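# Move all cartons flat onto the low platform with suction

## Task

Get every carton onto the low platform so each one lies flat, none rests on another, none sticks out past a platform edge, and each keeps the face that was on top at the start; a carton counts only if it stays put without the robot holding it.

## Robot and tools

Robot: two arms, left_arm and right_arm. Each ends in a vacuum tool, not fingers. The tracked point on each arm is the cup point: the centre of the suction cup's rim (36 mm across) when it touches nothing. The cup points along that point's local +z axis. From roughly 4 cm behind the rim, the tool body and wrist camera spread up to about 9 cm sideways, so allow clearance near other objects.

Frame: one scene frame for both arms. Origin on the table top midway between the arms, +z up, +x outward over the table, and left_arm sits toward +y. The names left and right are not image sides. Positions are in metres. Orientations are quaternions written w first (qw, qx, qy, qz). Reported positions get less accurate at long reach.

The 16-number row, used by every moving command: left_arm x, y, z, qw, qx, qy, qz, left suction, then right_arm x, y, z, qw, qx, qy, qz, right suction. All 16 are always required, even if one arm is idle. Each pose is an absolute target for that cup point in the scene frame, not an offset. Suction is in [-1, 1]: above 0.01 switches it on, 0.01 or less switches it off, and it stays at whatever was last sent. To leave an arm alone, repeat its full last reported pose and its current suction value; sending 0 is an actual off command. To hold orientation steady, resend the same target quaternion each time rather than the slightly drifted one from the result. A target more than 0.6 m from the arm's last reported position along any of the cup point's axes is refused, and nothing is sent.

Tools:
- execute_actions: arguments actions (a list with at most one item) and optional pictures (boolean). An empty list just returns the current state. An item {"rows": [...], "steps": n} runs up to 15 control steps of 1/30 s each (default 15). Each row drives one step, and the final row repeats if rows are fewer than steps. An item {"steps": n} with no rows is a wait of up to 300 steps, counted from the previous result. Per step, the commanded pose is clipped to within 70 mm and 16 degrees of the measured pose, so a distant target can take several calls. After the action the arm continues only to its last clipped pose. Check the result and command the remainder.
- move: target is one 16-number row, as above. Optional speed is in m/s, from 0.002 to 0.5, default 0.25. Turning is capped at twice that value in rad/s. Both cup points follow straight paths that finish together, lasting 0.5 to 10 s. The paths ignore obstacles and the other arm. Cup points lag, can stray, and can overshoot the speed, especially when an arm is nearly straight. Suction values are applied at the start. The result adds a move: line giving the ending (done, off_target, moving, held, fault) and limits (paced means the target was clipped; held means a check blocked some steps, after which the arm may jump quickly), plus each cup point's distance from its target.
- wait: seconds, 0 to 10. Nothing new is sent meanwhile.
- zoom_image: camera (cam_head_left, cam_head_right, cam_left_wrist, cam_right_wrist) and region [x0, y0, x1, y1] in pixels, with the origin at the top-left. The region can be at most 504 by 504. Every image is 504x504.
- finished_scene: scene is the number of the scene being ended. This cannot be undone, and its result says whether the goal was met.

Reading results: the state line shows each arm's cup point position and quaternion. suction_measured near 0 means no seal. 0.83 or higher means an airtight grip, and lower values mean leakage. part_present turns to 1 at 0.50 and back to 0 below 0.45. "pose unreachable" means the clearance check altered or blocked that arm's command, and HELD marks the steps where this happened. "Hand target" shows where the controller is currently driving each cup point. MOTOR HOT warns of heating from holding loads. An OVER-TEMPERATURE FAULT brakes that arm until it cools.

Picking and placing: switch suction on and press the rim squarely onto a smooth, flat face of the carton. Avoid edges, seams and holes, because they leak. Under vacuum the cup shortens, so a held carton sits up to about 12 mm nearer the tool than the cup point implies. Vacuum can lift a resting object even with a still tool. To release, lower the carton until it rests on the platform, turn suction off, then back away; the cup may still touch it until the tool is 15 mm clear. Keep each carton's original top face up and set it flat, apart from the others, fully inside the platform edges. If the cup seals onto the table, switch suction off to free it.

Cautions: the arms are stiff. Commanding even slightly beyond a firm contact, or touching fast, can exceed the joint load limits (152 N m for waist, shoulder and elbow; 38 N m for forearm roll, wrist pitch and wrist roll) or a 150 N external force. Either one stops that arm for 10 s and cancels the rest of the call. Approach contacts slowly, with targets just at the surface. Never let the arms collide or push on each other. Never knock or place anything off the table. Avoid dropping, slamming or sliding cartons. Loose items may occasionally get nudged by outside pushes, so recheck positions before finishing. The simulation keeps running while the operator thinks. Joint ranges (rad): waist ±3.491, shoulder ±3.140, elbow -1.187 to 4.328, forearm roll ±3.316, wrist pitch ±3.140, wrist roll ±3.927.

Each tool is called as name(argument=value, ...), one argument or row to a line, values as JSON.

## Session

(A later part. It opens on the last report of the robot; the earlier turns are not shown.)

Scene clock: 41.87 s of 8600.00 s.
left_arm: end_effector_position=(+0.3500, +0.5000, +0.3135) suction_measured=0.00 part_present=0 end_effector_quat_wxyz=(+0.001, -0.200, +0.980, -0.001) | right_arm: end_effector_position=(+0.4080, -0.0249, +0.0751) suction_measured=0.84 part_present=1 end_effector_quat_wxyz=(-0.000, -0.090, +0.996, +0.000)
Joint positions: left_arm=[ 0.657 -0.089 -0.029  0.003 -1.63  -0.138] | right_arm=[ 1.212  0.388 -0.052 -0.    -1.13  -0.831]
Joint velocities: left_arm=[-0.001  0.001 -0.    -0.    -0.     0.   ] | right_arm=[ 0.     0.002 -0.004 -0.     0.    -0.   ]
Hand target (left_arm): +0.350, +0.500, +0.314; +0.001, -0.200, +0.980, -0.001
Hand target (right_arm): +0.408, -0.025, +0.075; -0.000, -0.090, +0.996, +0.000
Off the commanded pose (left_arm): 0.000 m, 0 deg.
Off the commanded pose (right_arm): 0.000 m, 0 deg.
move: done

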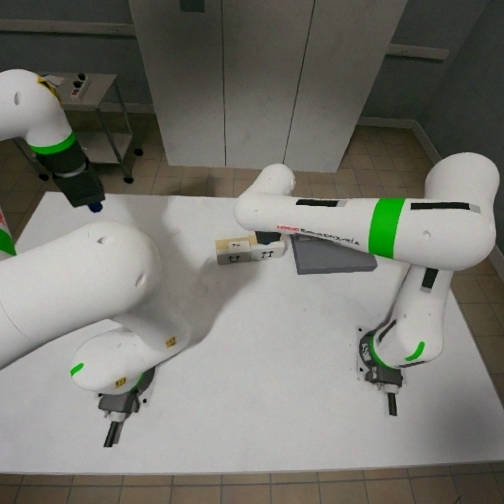

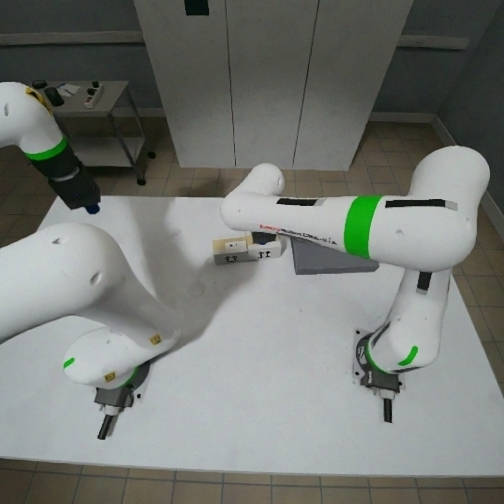

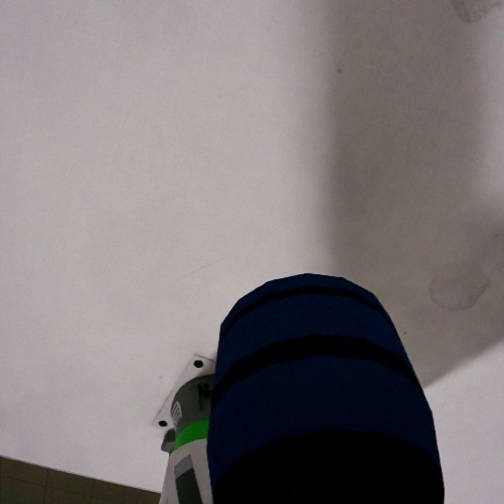

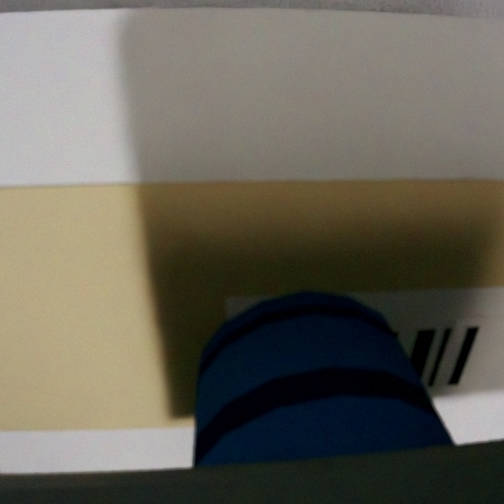

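move(
  target=[0.35,0.5,0.3135,0.001,-0.2,0.98,-0.001,0,0.4,-0.03,0.22,0,-0.09,0.996,0,1],
)

move(
  target=[0.35,0.5,0.3135,0.001,-0.2,0.98,-0.001,0,0.385,-0.385,0.21,0,-0.046,0.999,0,1],
  speed=0.3,
)

move(
  target=[0.35,0.5,0.3135,0.001,-0.2,0.98,-0.001,0,0.385,-0.385,0.1165,0,-0.046,0.999,0,1],
  speed=0.07,
)

execute_actions(
  actions=[
    {"rows":[[0.35,0.5,0.3135,0.001,-0.2,0.98,-0.001,0,0.385,-0.385,0.1165,0,-0.046,0.999,0,0]],"steps":6},
  ],
  pictures=false,
)

move(
  target=[0.35,0.5,0.3135,0.001,-0.2,0.98,-0.001,0,0.385,-0.385,0.17,0,-0.046,0.999,0,0],
)

zoom_image(
  camera="cam_head_left",
  region=[270,170,430,300],
)

move(
  target=[0.35,0.5,0.3135,0.001,-0.2,0.98,-0.001,0,0.393,0.107,0.105,0,-0.09,0.996,0,0],
  speed=0.35,
)

move(
  target=[0.35,0.5,0.3135,0.001,-0.2,0.98,-0.001,0,0.393,0.107,0.075,0,-0.09,0.996,0,1],
  speed=0.04,
)

Scene clock: 46.70 s of 8600.00 s.
left_arm: end_effector_position=(+0.3500, +0.5000, +0.3135) suction_measured=0.00 part_present=0 end_effector_quat_wxyz=(+0.001, -0.200, +0.980, -0.001) | right_arm: end_effector_position=(+0.3999, -0.0303, +0.2200) suction_measured=0.95 part_present=1 end_effector_quat_wxyz=(+0.000, -0.090, +0.996, -0.000)
Joint positions: left_arm=[ 0.657 -0.089 -0.029  0.003 -1.63  -0.138] | right_arm=[ 1.22   0.266  0.138  0.    -1.443 -0.84 ]
Joint velocities: left_arm=[-0.001  0.002 -0.001  0.     0.     0.   ] | right_arm=[ 0.001  0.     0.002  0.    -0.001  0.   ]
Hand target (left_arm): +0.350, +0.500, +0.314; +0.001, -0.200, +0.980, -0.001
Hand target (right_arm): +0.400, -0.030, +0.220; +0.000, -0.090, +0.996, -0.000
Off the commanded pose (left_arm): 0.000 m, 0 deg.
Off the commanded pose (right_arm): 0.000 m, 0 deg.
After step 90, 0.80 s passed at rest.
move: done

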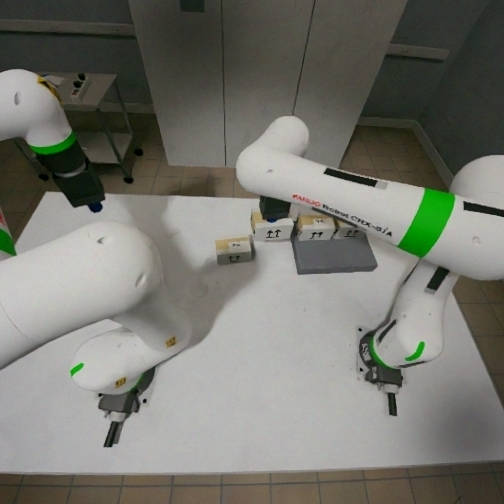

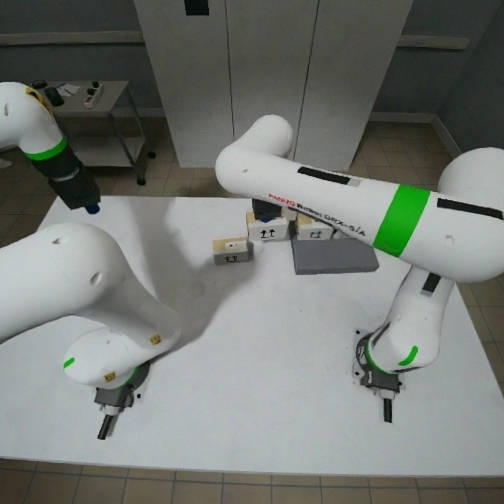

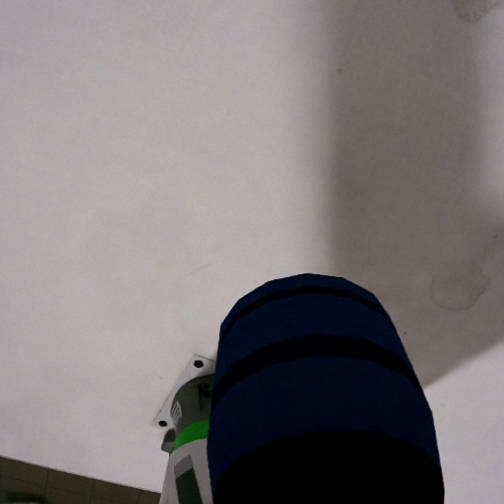

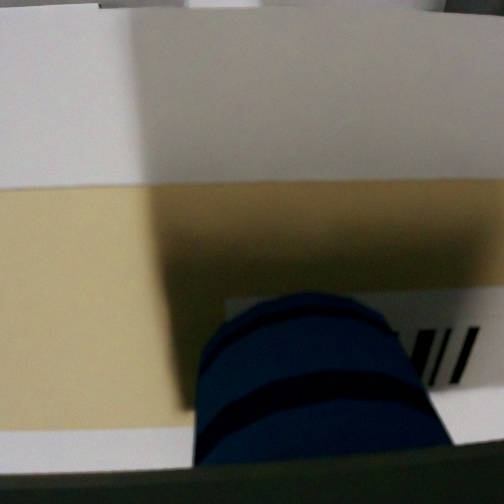

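Scene clock: 48.43 s of 8600.00 s.
left_arm: end_effector_position=(+0.3500, +0.5000, +0.3135) suction_measured=0.00 part_present=0 end_effector_quat_wxyz=(+0.001, -0.200, +0.980, -0.001) | right_arm: end_effector_position=(+0.3850, -0.3847, +0.2096) suction_measured=0.95 part_present=1 end_effector_quat_wxyz=(-0.001, -0.046, +0.999, -0.000)
Joint positions: left_arm=[ 0.657 -0.089 -0.029  0.003 -1.63  -0.138] | right_arm=[ 0.638 -0.169 -0.341 -0.    -1.4   -0.345]
Joint velocities: left_arm=[-0.    -0.     0.    -0.001 -0.    -0.   ] | right_arm=[ 0. -0. -0. -0.  0.  0.]
Hand target (left_arm): +0.350, +0.500, +0.314; +0.001, -0.200, +0.980, -0.001
Hand target (right_arm): +0.385, -0.385, +0.210; -0.001, -0.046, +0.999, -0.000
Off the commanded pose (left_arm): 0.000 m, 0 deg.
Off the commanded pose (right_arm): 0.001 m, 0 deg.
move: done

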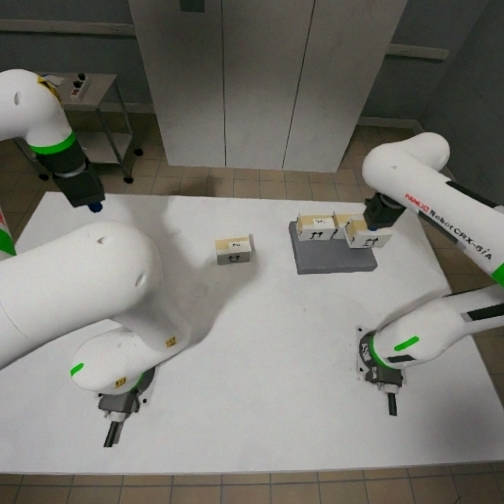

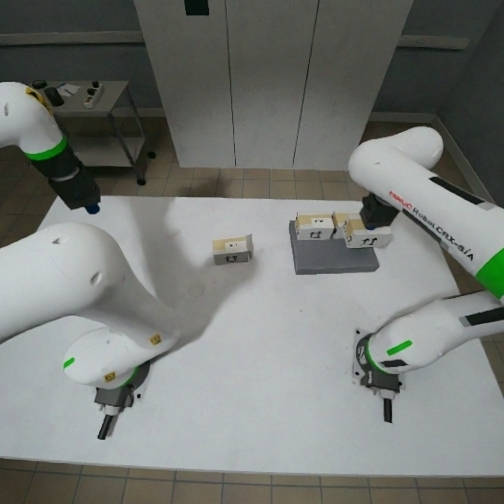

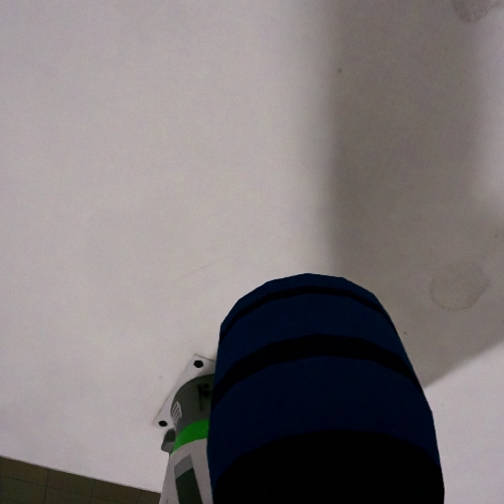

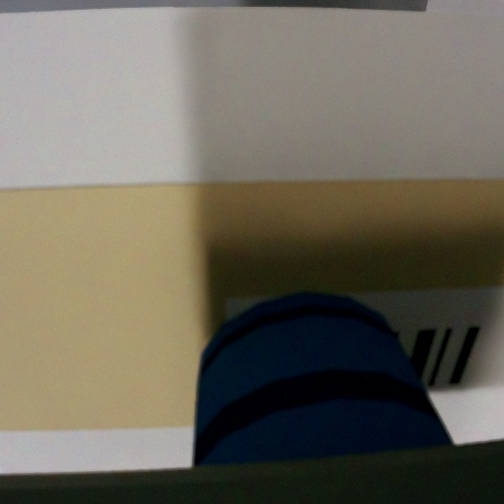

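Scene clock: 50.10 s of 8600.00 s.
left_arm: end_effector_position=(+0.3500, +0.5000, +0.3135) suction_measured=0.00 part_present=0 end_effector_quat_wxyz=(+0.001, -0.200, +0.980, -0.001) | right_arm: end_effector_position=(+0.3852, -0.3849, +0.1165) suction_measured=0.95 part_present=1 end_effector_quat_wxyz=(-0.000, -0.046, +0.999, +0.000)
Joint positions: left_arm=[ 0.657 -0.089 -0.029  0.003 -1.63  -0.138] | right_arm=[ 0.638 -0.099 -0.506 -0.    -1.163 -0.345]
Joint velocities: left_arm=[ 0.001 -0.001  0.     0.    -0.    -0.   ] | right_arm=[ 0.     0.002 -0.     0.     0.002  0.   ]
Hand target (left_arm): +0.350, +0.500, +0.314; +0.001, -0.200, +0.980, -0.001
Hand target (right_arm): +0.385, -0.385, +0.117; -0.000, -0.046, +0.999, +0.000
Off the commanded pose (left_arm): 0.000 m, 0 deg.
Off the commanded pose (right_arm): 0.000 m, 0 deg.
move: done

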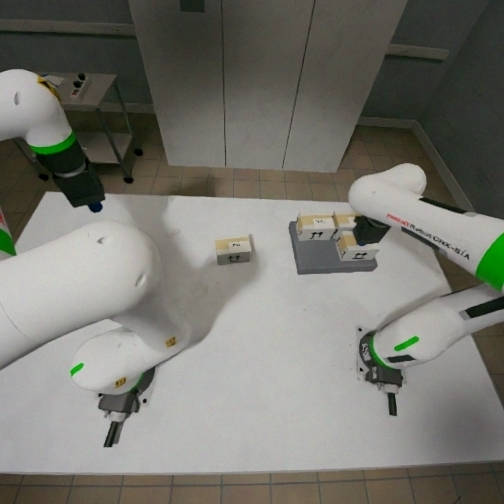

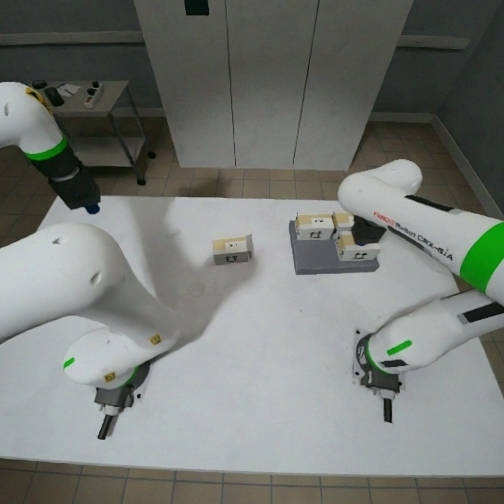

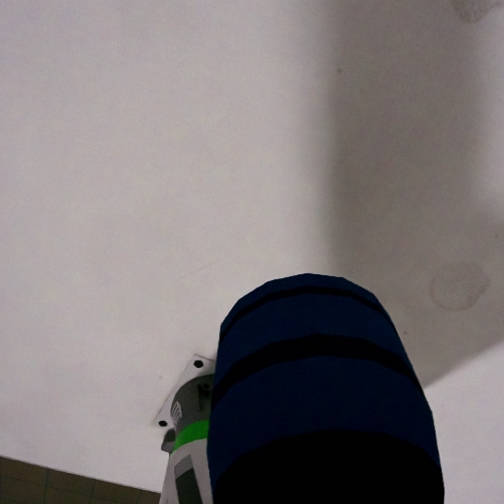

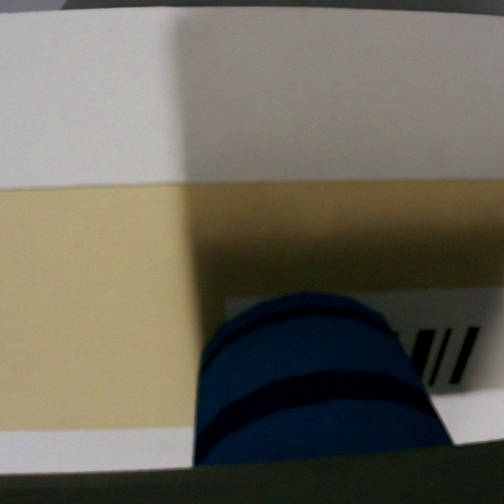

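Scene clock: 50.30 s of 8600.00 s.
left_arm: end_effector_position=(+0.3500, +0.5000, +0.3135) suction_measured=0.00 part_present=0 end_effector_quat_wxyz=(+0.001, -0.200, +0.980, -0.001) | right_arm: end_effector_position=(+0.3851, -0.3850, +0.1165) suction_measured=0.00 part_present=0 end_effector_quat_wxyz=(+0.000, -0.046, +0.999, -0.000)
Joint positions: left_arm=[ 0.657 -0.089 -0.029  0.003 -1.63  -0.138] | right_arm=[ 0.638 -0.099 -0.507  0.    -1.163 -0.345]
Joint velocities: left_arm=[ 0.    -0.001 -0.001  0.    -0.     0.001] | right_arm=[ 0.001 -0.001 -0.001 -0.     0.001  0.002]
Hand target (left_arm): +0.350, +0.500, +0.314; +0.001, -0.200, +0.980, -0.001
Hand target (right_arm): +0.385, -0.385, +0.116; -0.000, -0.046, +0.999, +0.000
Off the commanded pose (left_arm): 0.000 m, 0 deg.
Off the commanded pose (right_arm): 0.000 m, 0 deg.
Steps of this call (steps 1 to 6: all 6 steps of this action). Readings (end_effector_position | what the end effector reports):
1: left_arm (+0.3500, +0.5000, +0.3135) | right_arm (+0.3852, -0.3849, +0.1165) | left_arm suction_measured=0.00 part_present=0 | right_arm suction_measured=0.75 part_present=1
2: left_arm (+0.3500, +0.5000, +0.3135) | right_arm (+0.3851, -0.3849, +0.1165) | left_arm suction_measured=0.00 part_present=0 | right_arm suction_measured=0.29 part_present=0
4: left_arm (+0.3500, +0.5000, +0.3135) | right_arm (+0.3851, -0.3850, +0.1166) | left_arm suction_measured=0.00 part_present=0 | right_arm suction_measured=0.00 part_present=0
6: the state above

Scene clock: 51.33 s of 8600.00 s.
left_arm: end_effector_position=(+0.3500, +0.5000, +0.3135) suction_measured=0.00 part_present=0 end_effector_quat_wxyz=(+0.001, -0.200, +0.980, -0.001) | right_arm: end_effector_position=(+0.3849, -0.3851, +0.1700) suction_measured=0.00 part_present=0 end_effector_quat_wxyz=(+0.000, -0.046, +0.999, -0.000)
Joint positions: left_arm=[ 0.657 -0.089 -0.029  0.003 -1.63  -0.138] | right_arm=[ 0.638 -0.148 -0.418  0.    -1.301 -0.345]
Joint velocities: left_arm=[ 0.     0.001 -0.    -0.001  0.    -0.   ] | right_arm=[ 0.001  0.001  0.001 -0.    -0.001 -0.   ]
Hand target (left_arm): +0.350, +0.500, +0.314; +0.001, -0.200, +0.980, -0.001
Hand target (right_arm): +0.385, -0.385, +0.170; +0.000, -0.046, +0.999, -0.000
Off the commanded pose (left_arm): 0.000 m, 0 deg.
Off the commanded pose (right_arm): 0.000 m, 0 deg.
move: done

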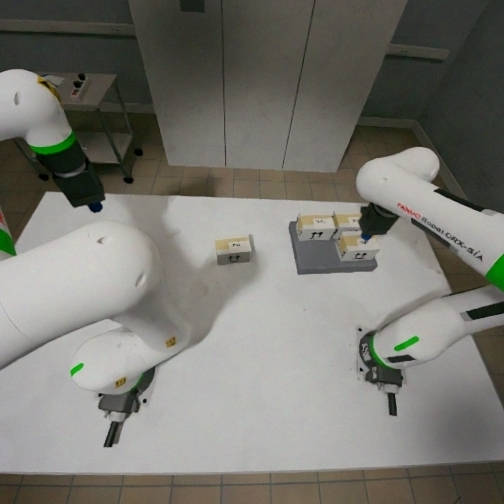

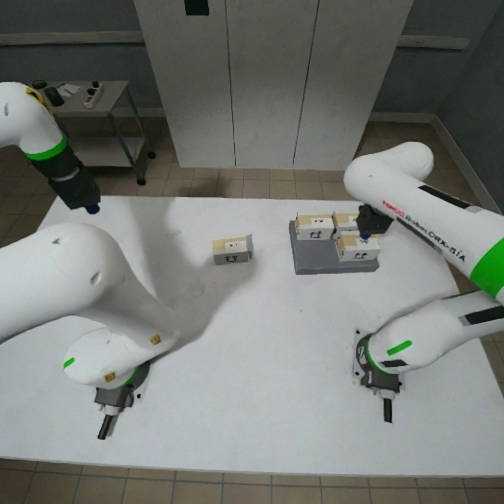

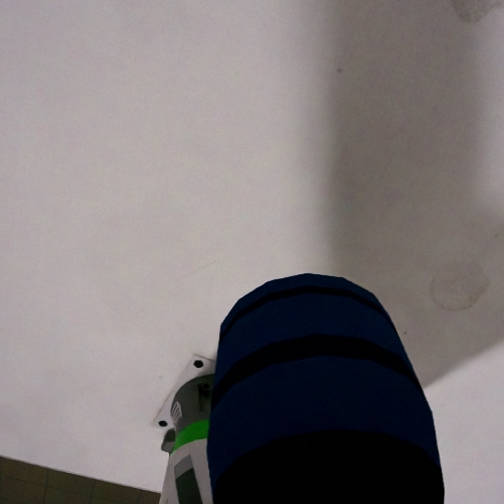

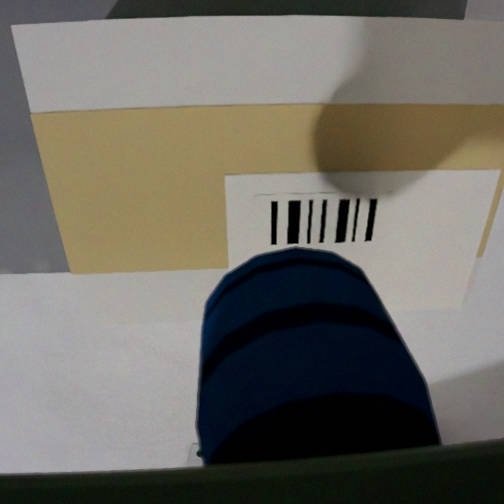

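Region (270, 170, 430, 300) of cam_head_left's 504x504 image, scaled by 3.150, with more detail than that image has; it fills the top 410 rows of this view, and the rest is white.

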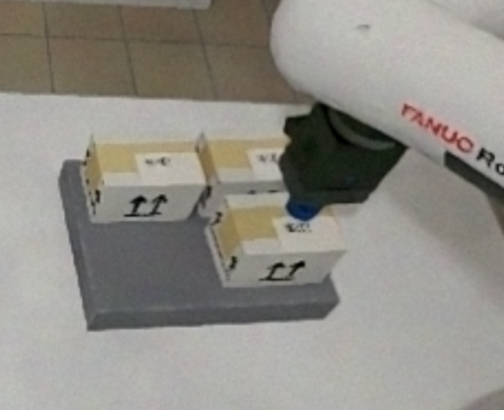

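Scene clock: 53.30 s of 8600.00 s.
left_arm: end_effector_position=(+0.3500, +0.5000, +0.3135) suction_measured=0.00 part_present=0 end_effector_quat_wxyz=(+0.001, -0.200, +0.980, -0.001) | right_arm: end_effector_position=(+0.3928, +0.1069, +0.1057) suction_measured=0.00 part_present=0 end_effector_quat_wxyz=(+0.001, -0.090, +0.996, +0.000)
Joint positions: left_arm=[ 0.657 -0.089 -0.029  0.003 -1.63  -0.138] | right_arm=[ 1.342  0.573  0.295  0.001 -1.292 -0.961]
Joint velocities: left_arm=[ 0.001  0.    -0.     0.001  0.    -0.   ] | right_arm=[-0.001  0.003  0.004 -0.    -0.005  0.003]
Hand target (left_arm): +0.350, +0.500, +0.314; +0.001, -0.200, +0.980, -0.001
Hand target (right_arm): +0.393, +0.107, +0.106; +0.001, -0.090, +0.996, +0.000
Off the commanded pose (left_arm): 0.000 m, 0 deg.
Off the commanded pose (right_arm): 0.001 m, 0 deg.
move: done

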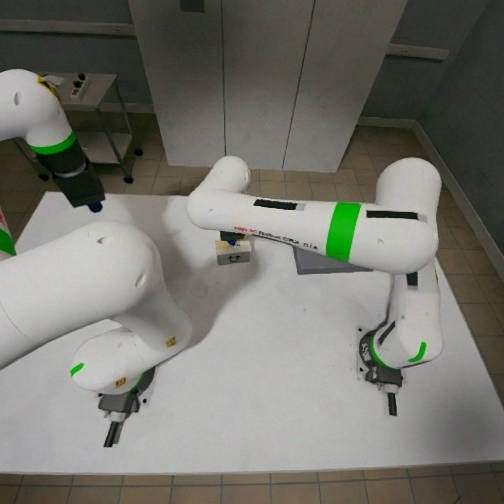

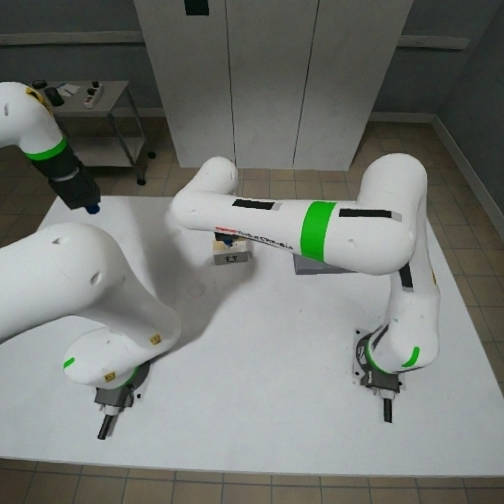

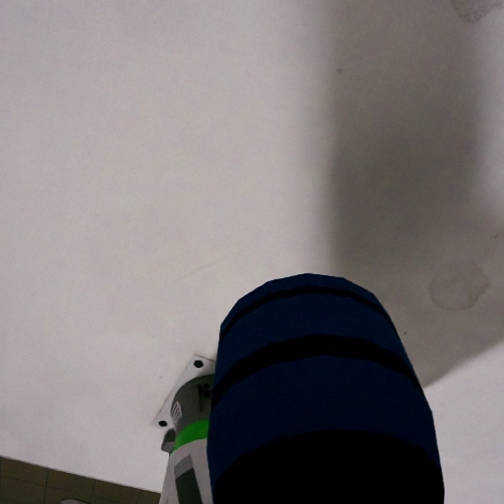

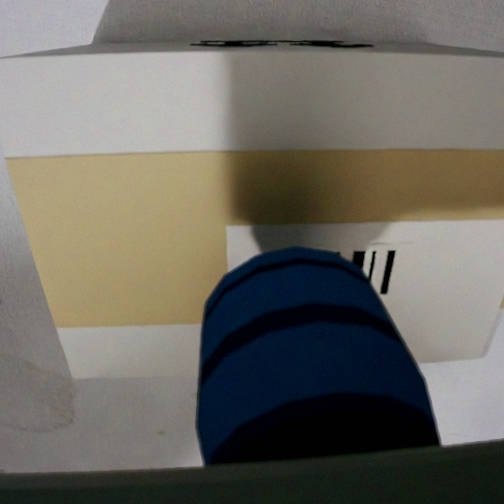

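Scene clock: 54.37 s of 8600.00 s.
left_arm: end_effector_position=(+0.3500, +0.5000, +0.3135) suction_measured=0.00 part_present=0 end_effector_quat_wxyz=(+0.001, -0.200, +0.980, -0.001) | right_arm: end_effector_position=(+0.3930, +0.1071, +0.0750) suction_measured=0.88 part_present=1 end_effector_quat_wxyz=(-0.000, -0.090, +0.996, +0.000)
Joint positions: left_arm=[ 0.657 -0.089 -0.029  0.003 -1.63  -0.138] | right_arm=[ 1.341  0.599  0.26  -0.    -1.233 -0.96 ]
Joint velocities: left_arm=[-0.     0.    -0.001 -0.001 -0.     0.   ] | right_arm=[ 0.004 -0.     0.    -0.001 -0.     0.001]
Hand target (left_arm): +0.350, +0.500, +0.314; +0.001, -0.200, +0.980, -0.001
Hand target (right_arm): +0.393, +0.107, +0.075; -0.000, -0.090, +0.996, +0.000
Off the commanded pose (left_arm): 0.000 m, 0 deg.
Off the commanded pose (right_arm): 0.000 m, 0 deg.
move: done

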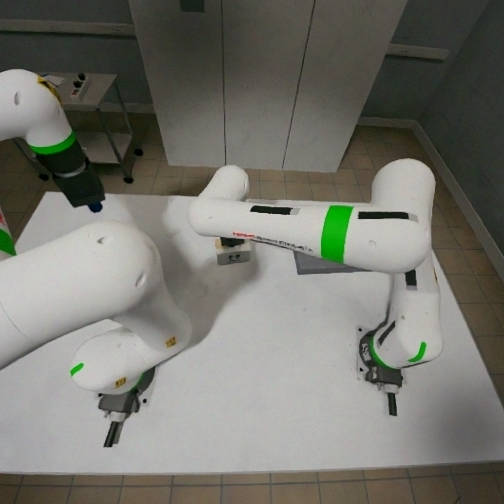

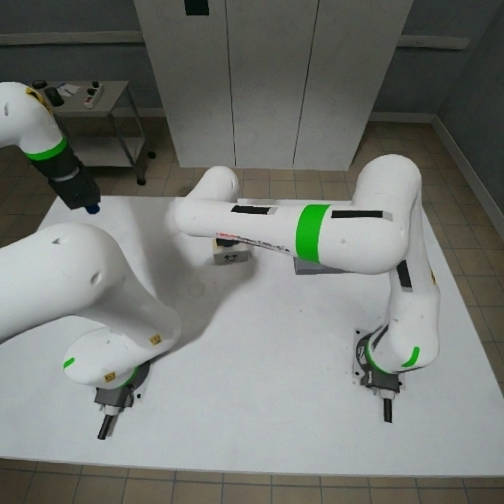

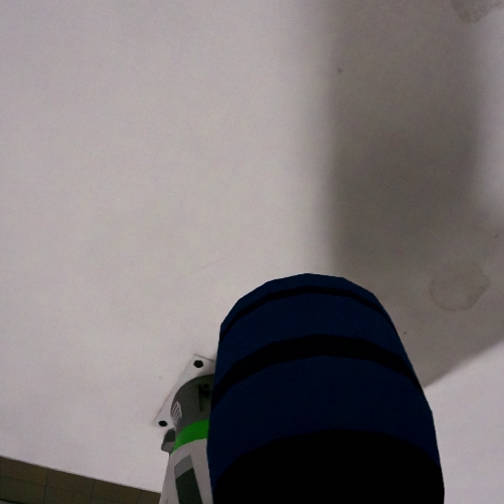

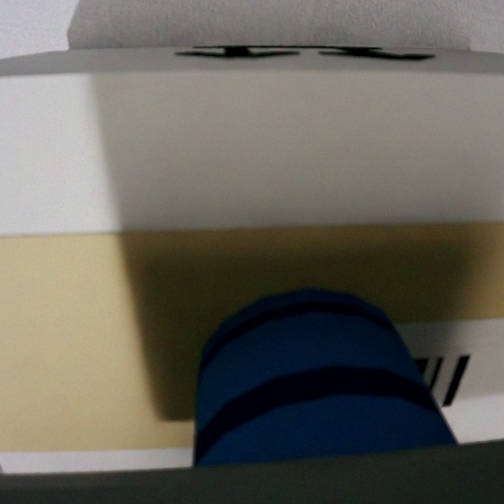

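move(
  target=[0.35,0.5,0.3135,0.001,-0.2,0.98,-0.001,0,0.39,0.10,0.22,0,-0.09,0.996,0,1],
)

move(
  target=[0.35,0.5,0.3135,0.001,-0.2,0.98,-0.001,0,0.379,-0.236,0.21,0,-0.046,0.999,0,1],
  speed=0.3,
)

move(
  target=[0.35,0.5,0.3135,0.001,-0.2,0.98,-0.001,0,0.379,-0.236,0.1165,0,-0.046,0.999,0,1],
  speed=0.07,
)

execute_actions(
  actions=[
    {"rows":[[0.35,0.5,0.3135,0.001,-0.2,0.98,-0.001,0,0.379,-0.236,0.1165,0,-0.046,0.999,0,0]],"steps":6},
  ],
  pictures=false,
)

move(
  target=[0.35,0.5,0.3135,0.001,-0.2,0.98,-0.001,0,0.379,-0.236,0.2,0,-0.046,0.999,0,0],
)

zoom_image(
  camera="cam_head_left",
  region=[270,170,430,300],
)

Scene clock: 60.00 s of 8600.00 s.
left_arm: end_effector_position=(+0.3500, +0.5000, +0.3135) suction_measured=0.00 part_present=0 end_effector_quat_wxyz=(+0.001, -0.200, +0.980, -0.001) | right_arm: end_effector_position=(+0.3899, +0.0997, +0.2199) suction_measured=0.95 part_present=1 end_effector_quat_wxyz=(+0.000, -0.090, +0.996, -0.000)
Joint positions: left_arm=[ 0.657 -0.089 -0.029  0.003 -1.63  -0.138] | right_arm=[ 1.341  0.507  0.466  0.    -1.53  -0.96 ]
Joint velocities: left_arm=[ 0.001  0.001 -0.001  0.    -0.     0.   ] | right_arm=[0.001 0.    0.002 0.    0.001 0.001]
Hand target (left_arm): +0.350, +0.500, +0.314; +0.001, -0.200, +0.980, -0.001
Hand target (right_arm): +0.390, +0.100, +0.220; +0.000, -0.090, +0.996, -0.000
Off the commanded pose (left_arm): 0.000 m, 0 deg.
Off the commanded pose (right_arm): 0.000 m, 0 deg.
After step 90, 1.60 s passed at rest.
move: done

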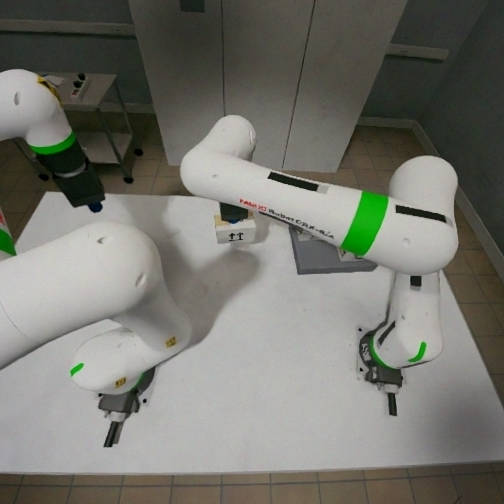

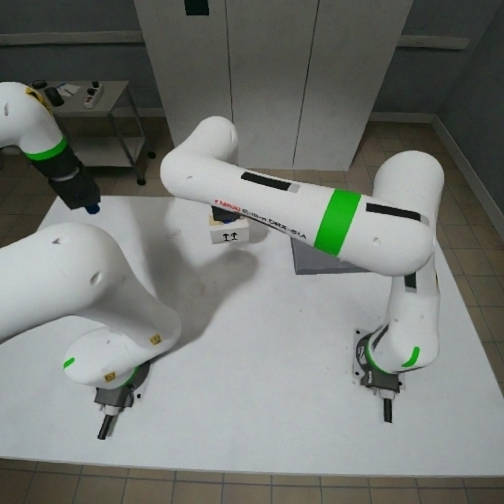

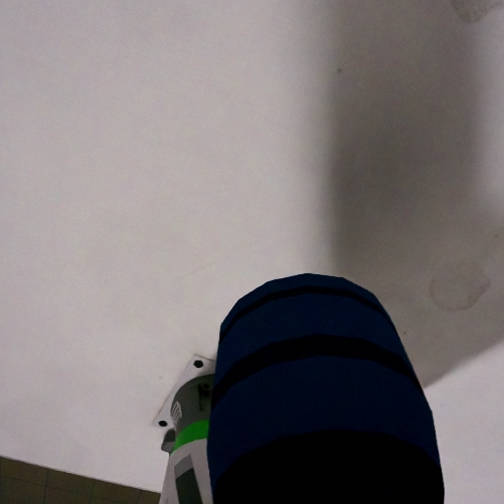

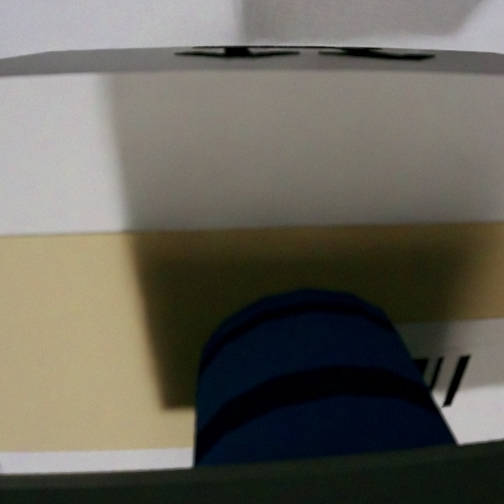

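Scene clock: 61.63 s of 8600.00 s.
left_arm: end_effector_position=(+0.3500, +0.5000, +0.3135) suction_measured=0.00 part_present=0 end_effector_quat_wxyz=(+0.001, -0.200, +0.980, -0.001) | right_arm: end_effector_position=(+0.3793, -0.2359, +0.2094) suction_measured=0.95 part_present=1 end_effector_quat_wxyz=(-0.000, -0.046, +0.999, -0.000)
Joint positions: left_arm=[ 0.657 -0.089 -0.029  0.003 -1.63  -0.138] | right_arm=[ 0.977 -0.077 -0.26  -0.    -1.388 -0.684]
Joint velocities: left_arm=[-0.001  0.001 -0.     0.    -0.    -0.001] | right_arm=[-0.002 -0.001 -0.001  0.    -0.002  0.   ]
Hand target (left_arm): +0.350, +0.500, +0.314; +0.001, -0.200, +0.980, -0.001
Hand target (right_arm): +0.379, -0.236, +0.209; -0.000, -0.046, +0.999, -0.000
Off the commanded pose (left_arm): 0.000 m, 0 deg.
Off the commanded pose (right_arm): 0.001 m, 0 deg.
move: done

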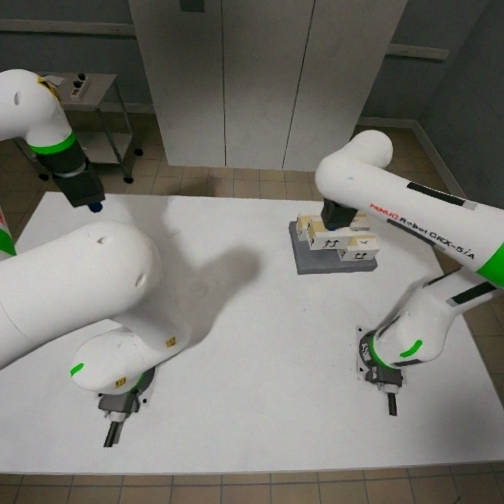

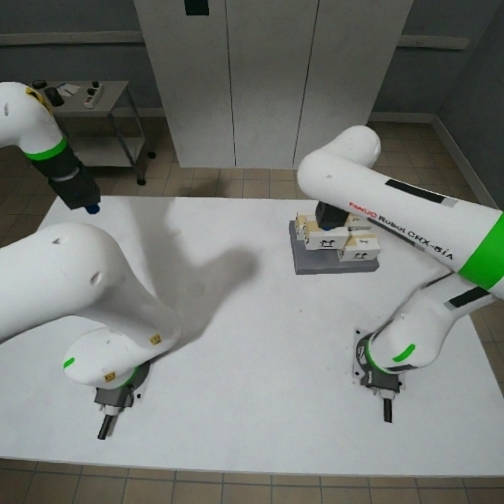

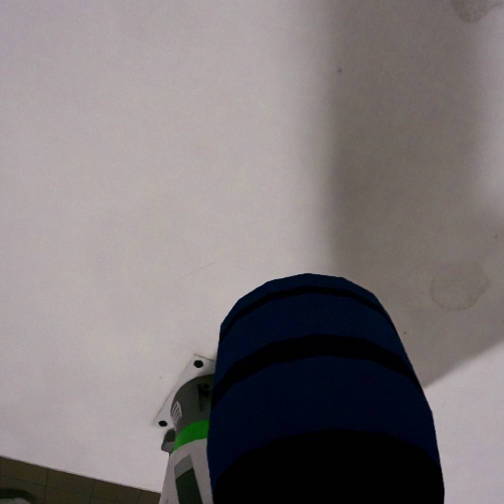

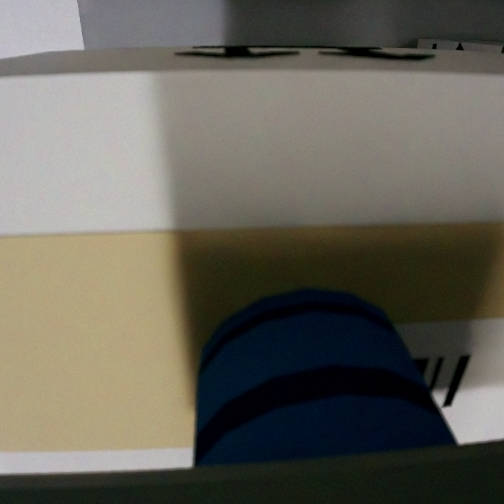

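Scene clock: 63.30 s of 8600.00 s.
left_arm: end_effector_position=(+0.3500, +0.5000, +0.3135) suction_measured=0.00 part_present=0 end_effector_quat_wxyz=(+0.001, -0.200, +0.980, -0.001) | right_arm: end_effector_position=(+0.3791, -0.2358, +0.1165) suction_measured=0.95 part_present=1 end_effector_quat_wxyz=(-0.000, -0.046, +0.999, +0.000)
Joint positions: left_arm=[ 0.657 -0.089 -0.029  0.003 -1.63  -0.138] | right_arm=[ 0.977 -0.007 -0.42  -0.    -1.158 -0.684]
Joint velocities: left_arm=[ 0.001 -0.     0.     0.     0.     0.   ] | right_arm=[ 0.     0.002 -0.001 -0.     0.002 -0.001]
Hand target (left_arm): +0.350, +0.500, +0.314; +0.001, -0.200, +0.980, -0.001
Hand target (right_arm): +0.379, -0.236, +0.117; -0.000, -0.046, +0.999, +0.000
Off the commanded pose (left_arm): 0.000 m, 0 deg.
Off the commanded pose (right_arm): 0.000 m, 0 deg.
move: done

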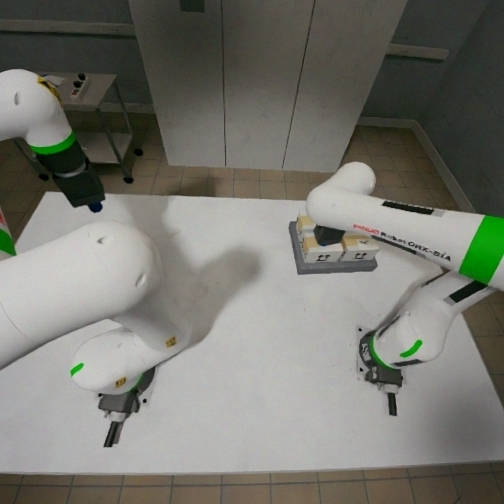

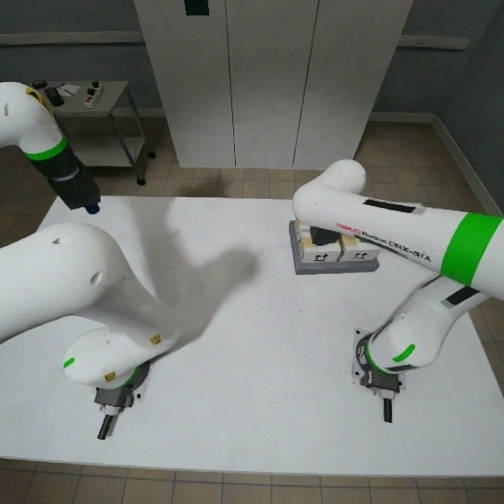

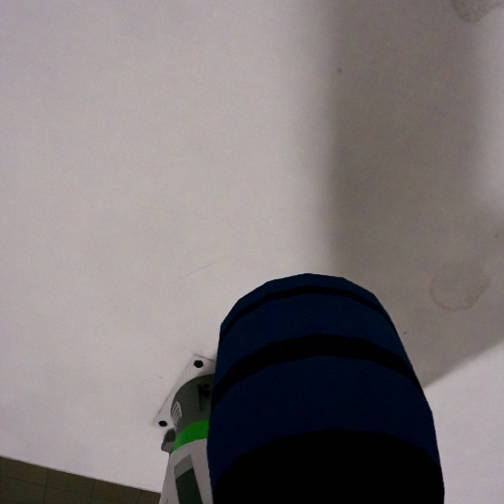

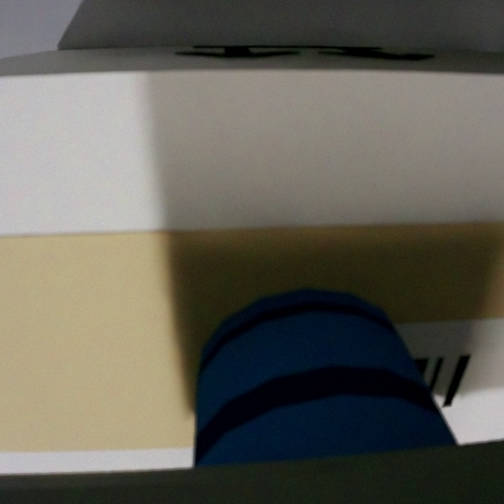

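Scene clock: 63.50 s of 8600.00 s.
left_arm: end_effector_position=(+0.3500, +0.5000, +0.3135) suction_measured=0.00 part_present=0 end_effector_quat_wxyz=(+0.001, -0.200, +0.980, -0.001) | right_arm: end_effector_position=(+0.3791, -0.2360, +0.1165) suction_measured=0.00 part_present=0 end_effector_quat_wxyz=(+0.000, -0.046, +0.999, -0.000)
Joint positions: left_arm=[ 0.657 -0.089 -0.029  0.003 -1.63  -0.138] | right_arm=[ 0.977 -0.007 -0.42   0.    -1.158 -0.685]
Joint velocities: left_arm=[-0.    -0.001 -0.001 -0.001 -0.     0.   ] | right_arm=[-0.    -0.001 -0.002  0.001 -0.001  0.001]
Hand target (left_arm): +0.350, +0.500, +0.314; +0.001, -0.200, +0.980, -0.001
Hand target (right_arm): +0.379, -0.236, +0.116; -0.000, -0.046, +0.999, -0.000
Off the commanded pose (left_arm): 0.000 m, 0 deg.
Off the commanded pose (right_arm): 0.000 m, 0 deg.
Steps of this call (steps 1 to 6: all 6 steps of this action). Readings (end_effector_position | what the end effector reports):
1: left_arm (+0.3500, +0.5000, +0.3135) | right_arm (+0.3791, -0.2358, +0.1165) | left_arm suction_measured=0.00 part_present=0 | right_arm suction_measured=0.75 part_present=1
2: left_arm (+0.3500, +0.5000, +0.3135) | right_arm (+0.3791, -0.2359, +0.1165) | left_arm suction_measured=0.00 part_present=0 | right_arm suction_measured=0.29 part_present=0
4: left_arm (+0.3500, +0.5000, +0.3135) | right_arm (+0.3791, -0.2360, +0.1166) | left_arm suction_measured=0.00 part_present=0 | right_arm suction_measured=0.00 part_present=0
6: the state above

Scene clock: 64.57 s of 8600.00 s.
left_arm: end_effector_position=(+0.3500, +0.5000, +0.3135) suction_measured=0.00 part_present=0 end_effector_quat_wxyz=(+0.001, -0.200, +0.980, -0.001) | right_arm: end_effector_position=(+0.3789, -0.2362, +0.1999) suction_measured=0.00 part_present=0 end_effector_quat_wxyz=(+0.000, -0.046, +0.999, -0.000)
Joint positions: left_arm=[ 0.657 -0.089 -0.029  0.003 -1.63  -0.138] | right_arm=[ 0.977 -0.074 -0.28   0.    -1.365 -0.685]
Joint velocities: left_arm=[-0.001  0.    -0.001  0.     0.     0.   ] | right_arm=[-0.002 -0.002  0.001  0.001 -0.001  0.002]
Hand target (left_arm): +0.350, +0.500, +0.314; +0.001, -0.200, +0.980, -0.001
Hand target (right_arm): +0.379, -0.236, +0.200; +0.000, -0.046, +0.999, -0.000
Off the commanded pose (left_arm): 0.000 m, 0 deg.
Off the commanded pose (right_arm): 0.000 m, 0 deg.
move: done

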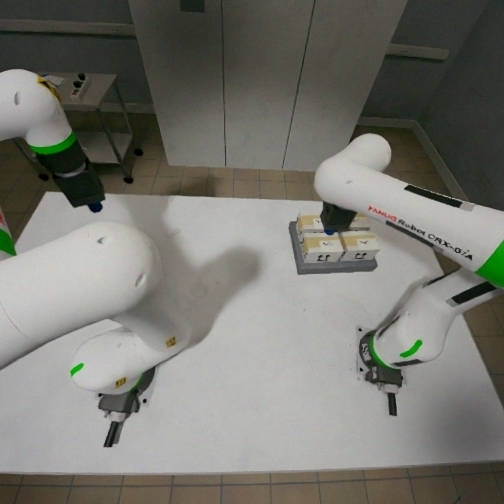

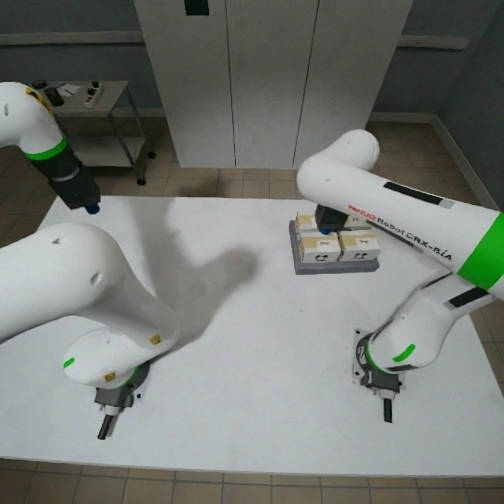

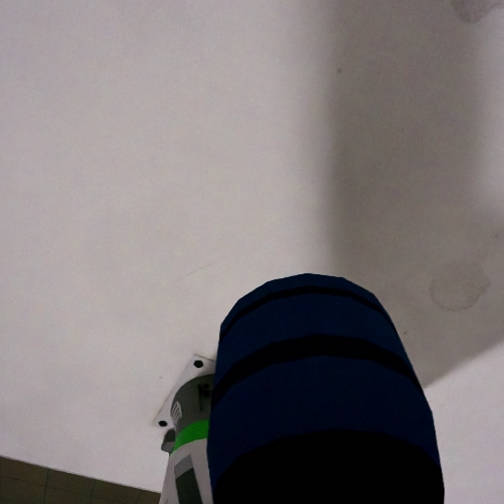

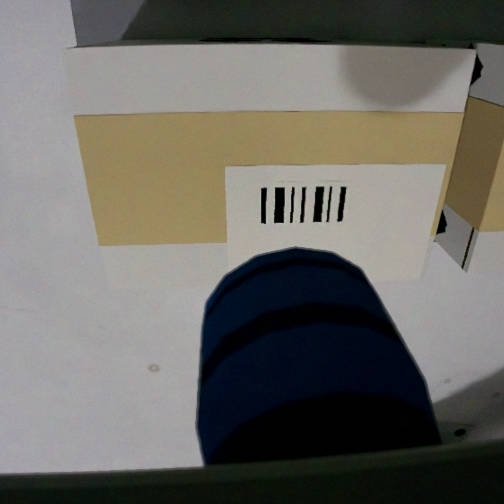

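Region (270, 170, 430, 300) of cam_head_left's 504x504 image, scaled by 3.150, with more detail than that image has; it fills the top 410 rows of this view, and the rest is white.

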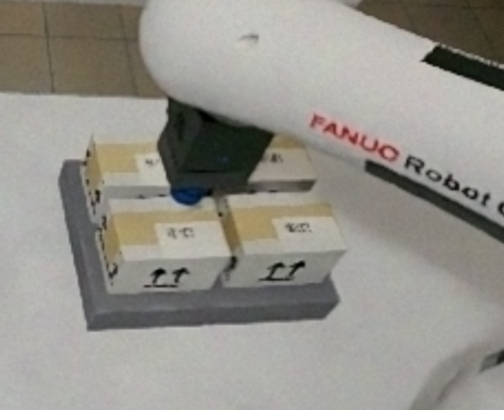

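finished_scene(
  scene=2,
)

The scene is finished: the task was done.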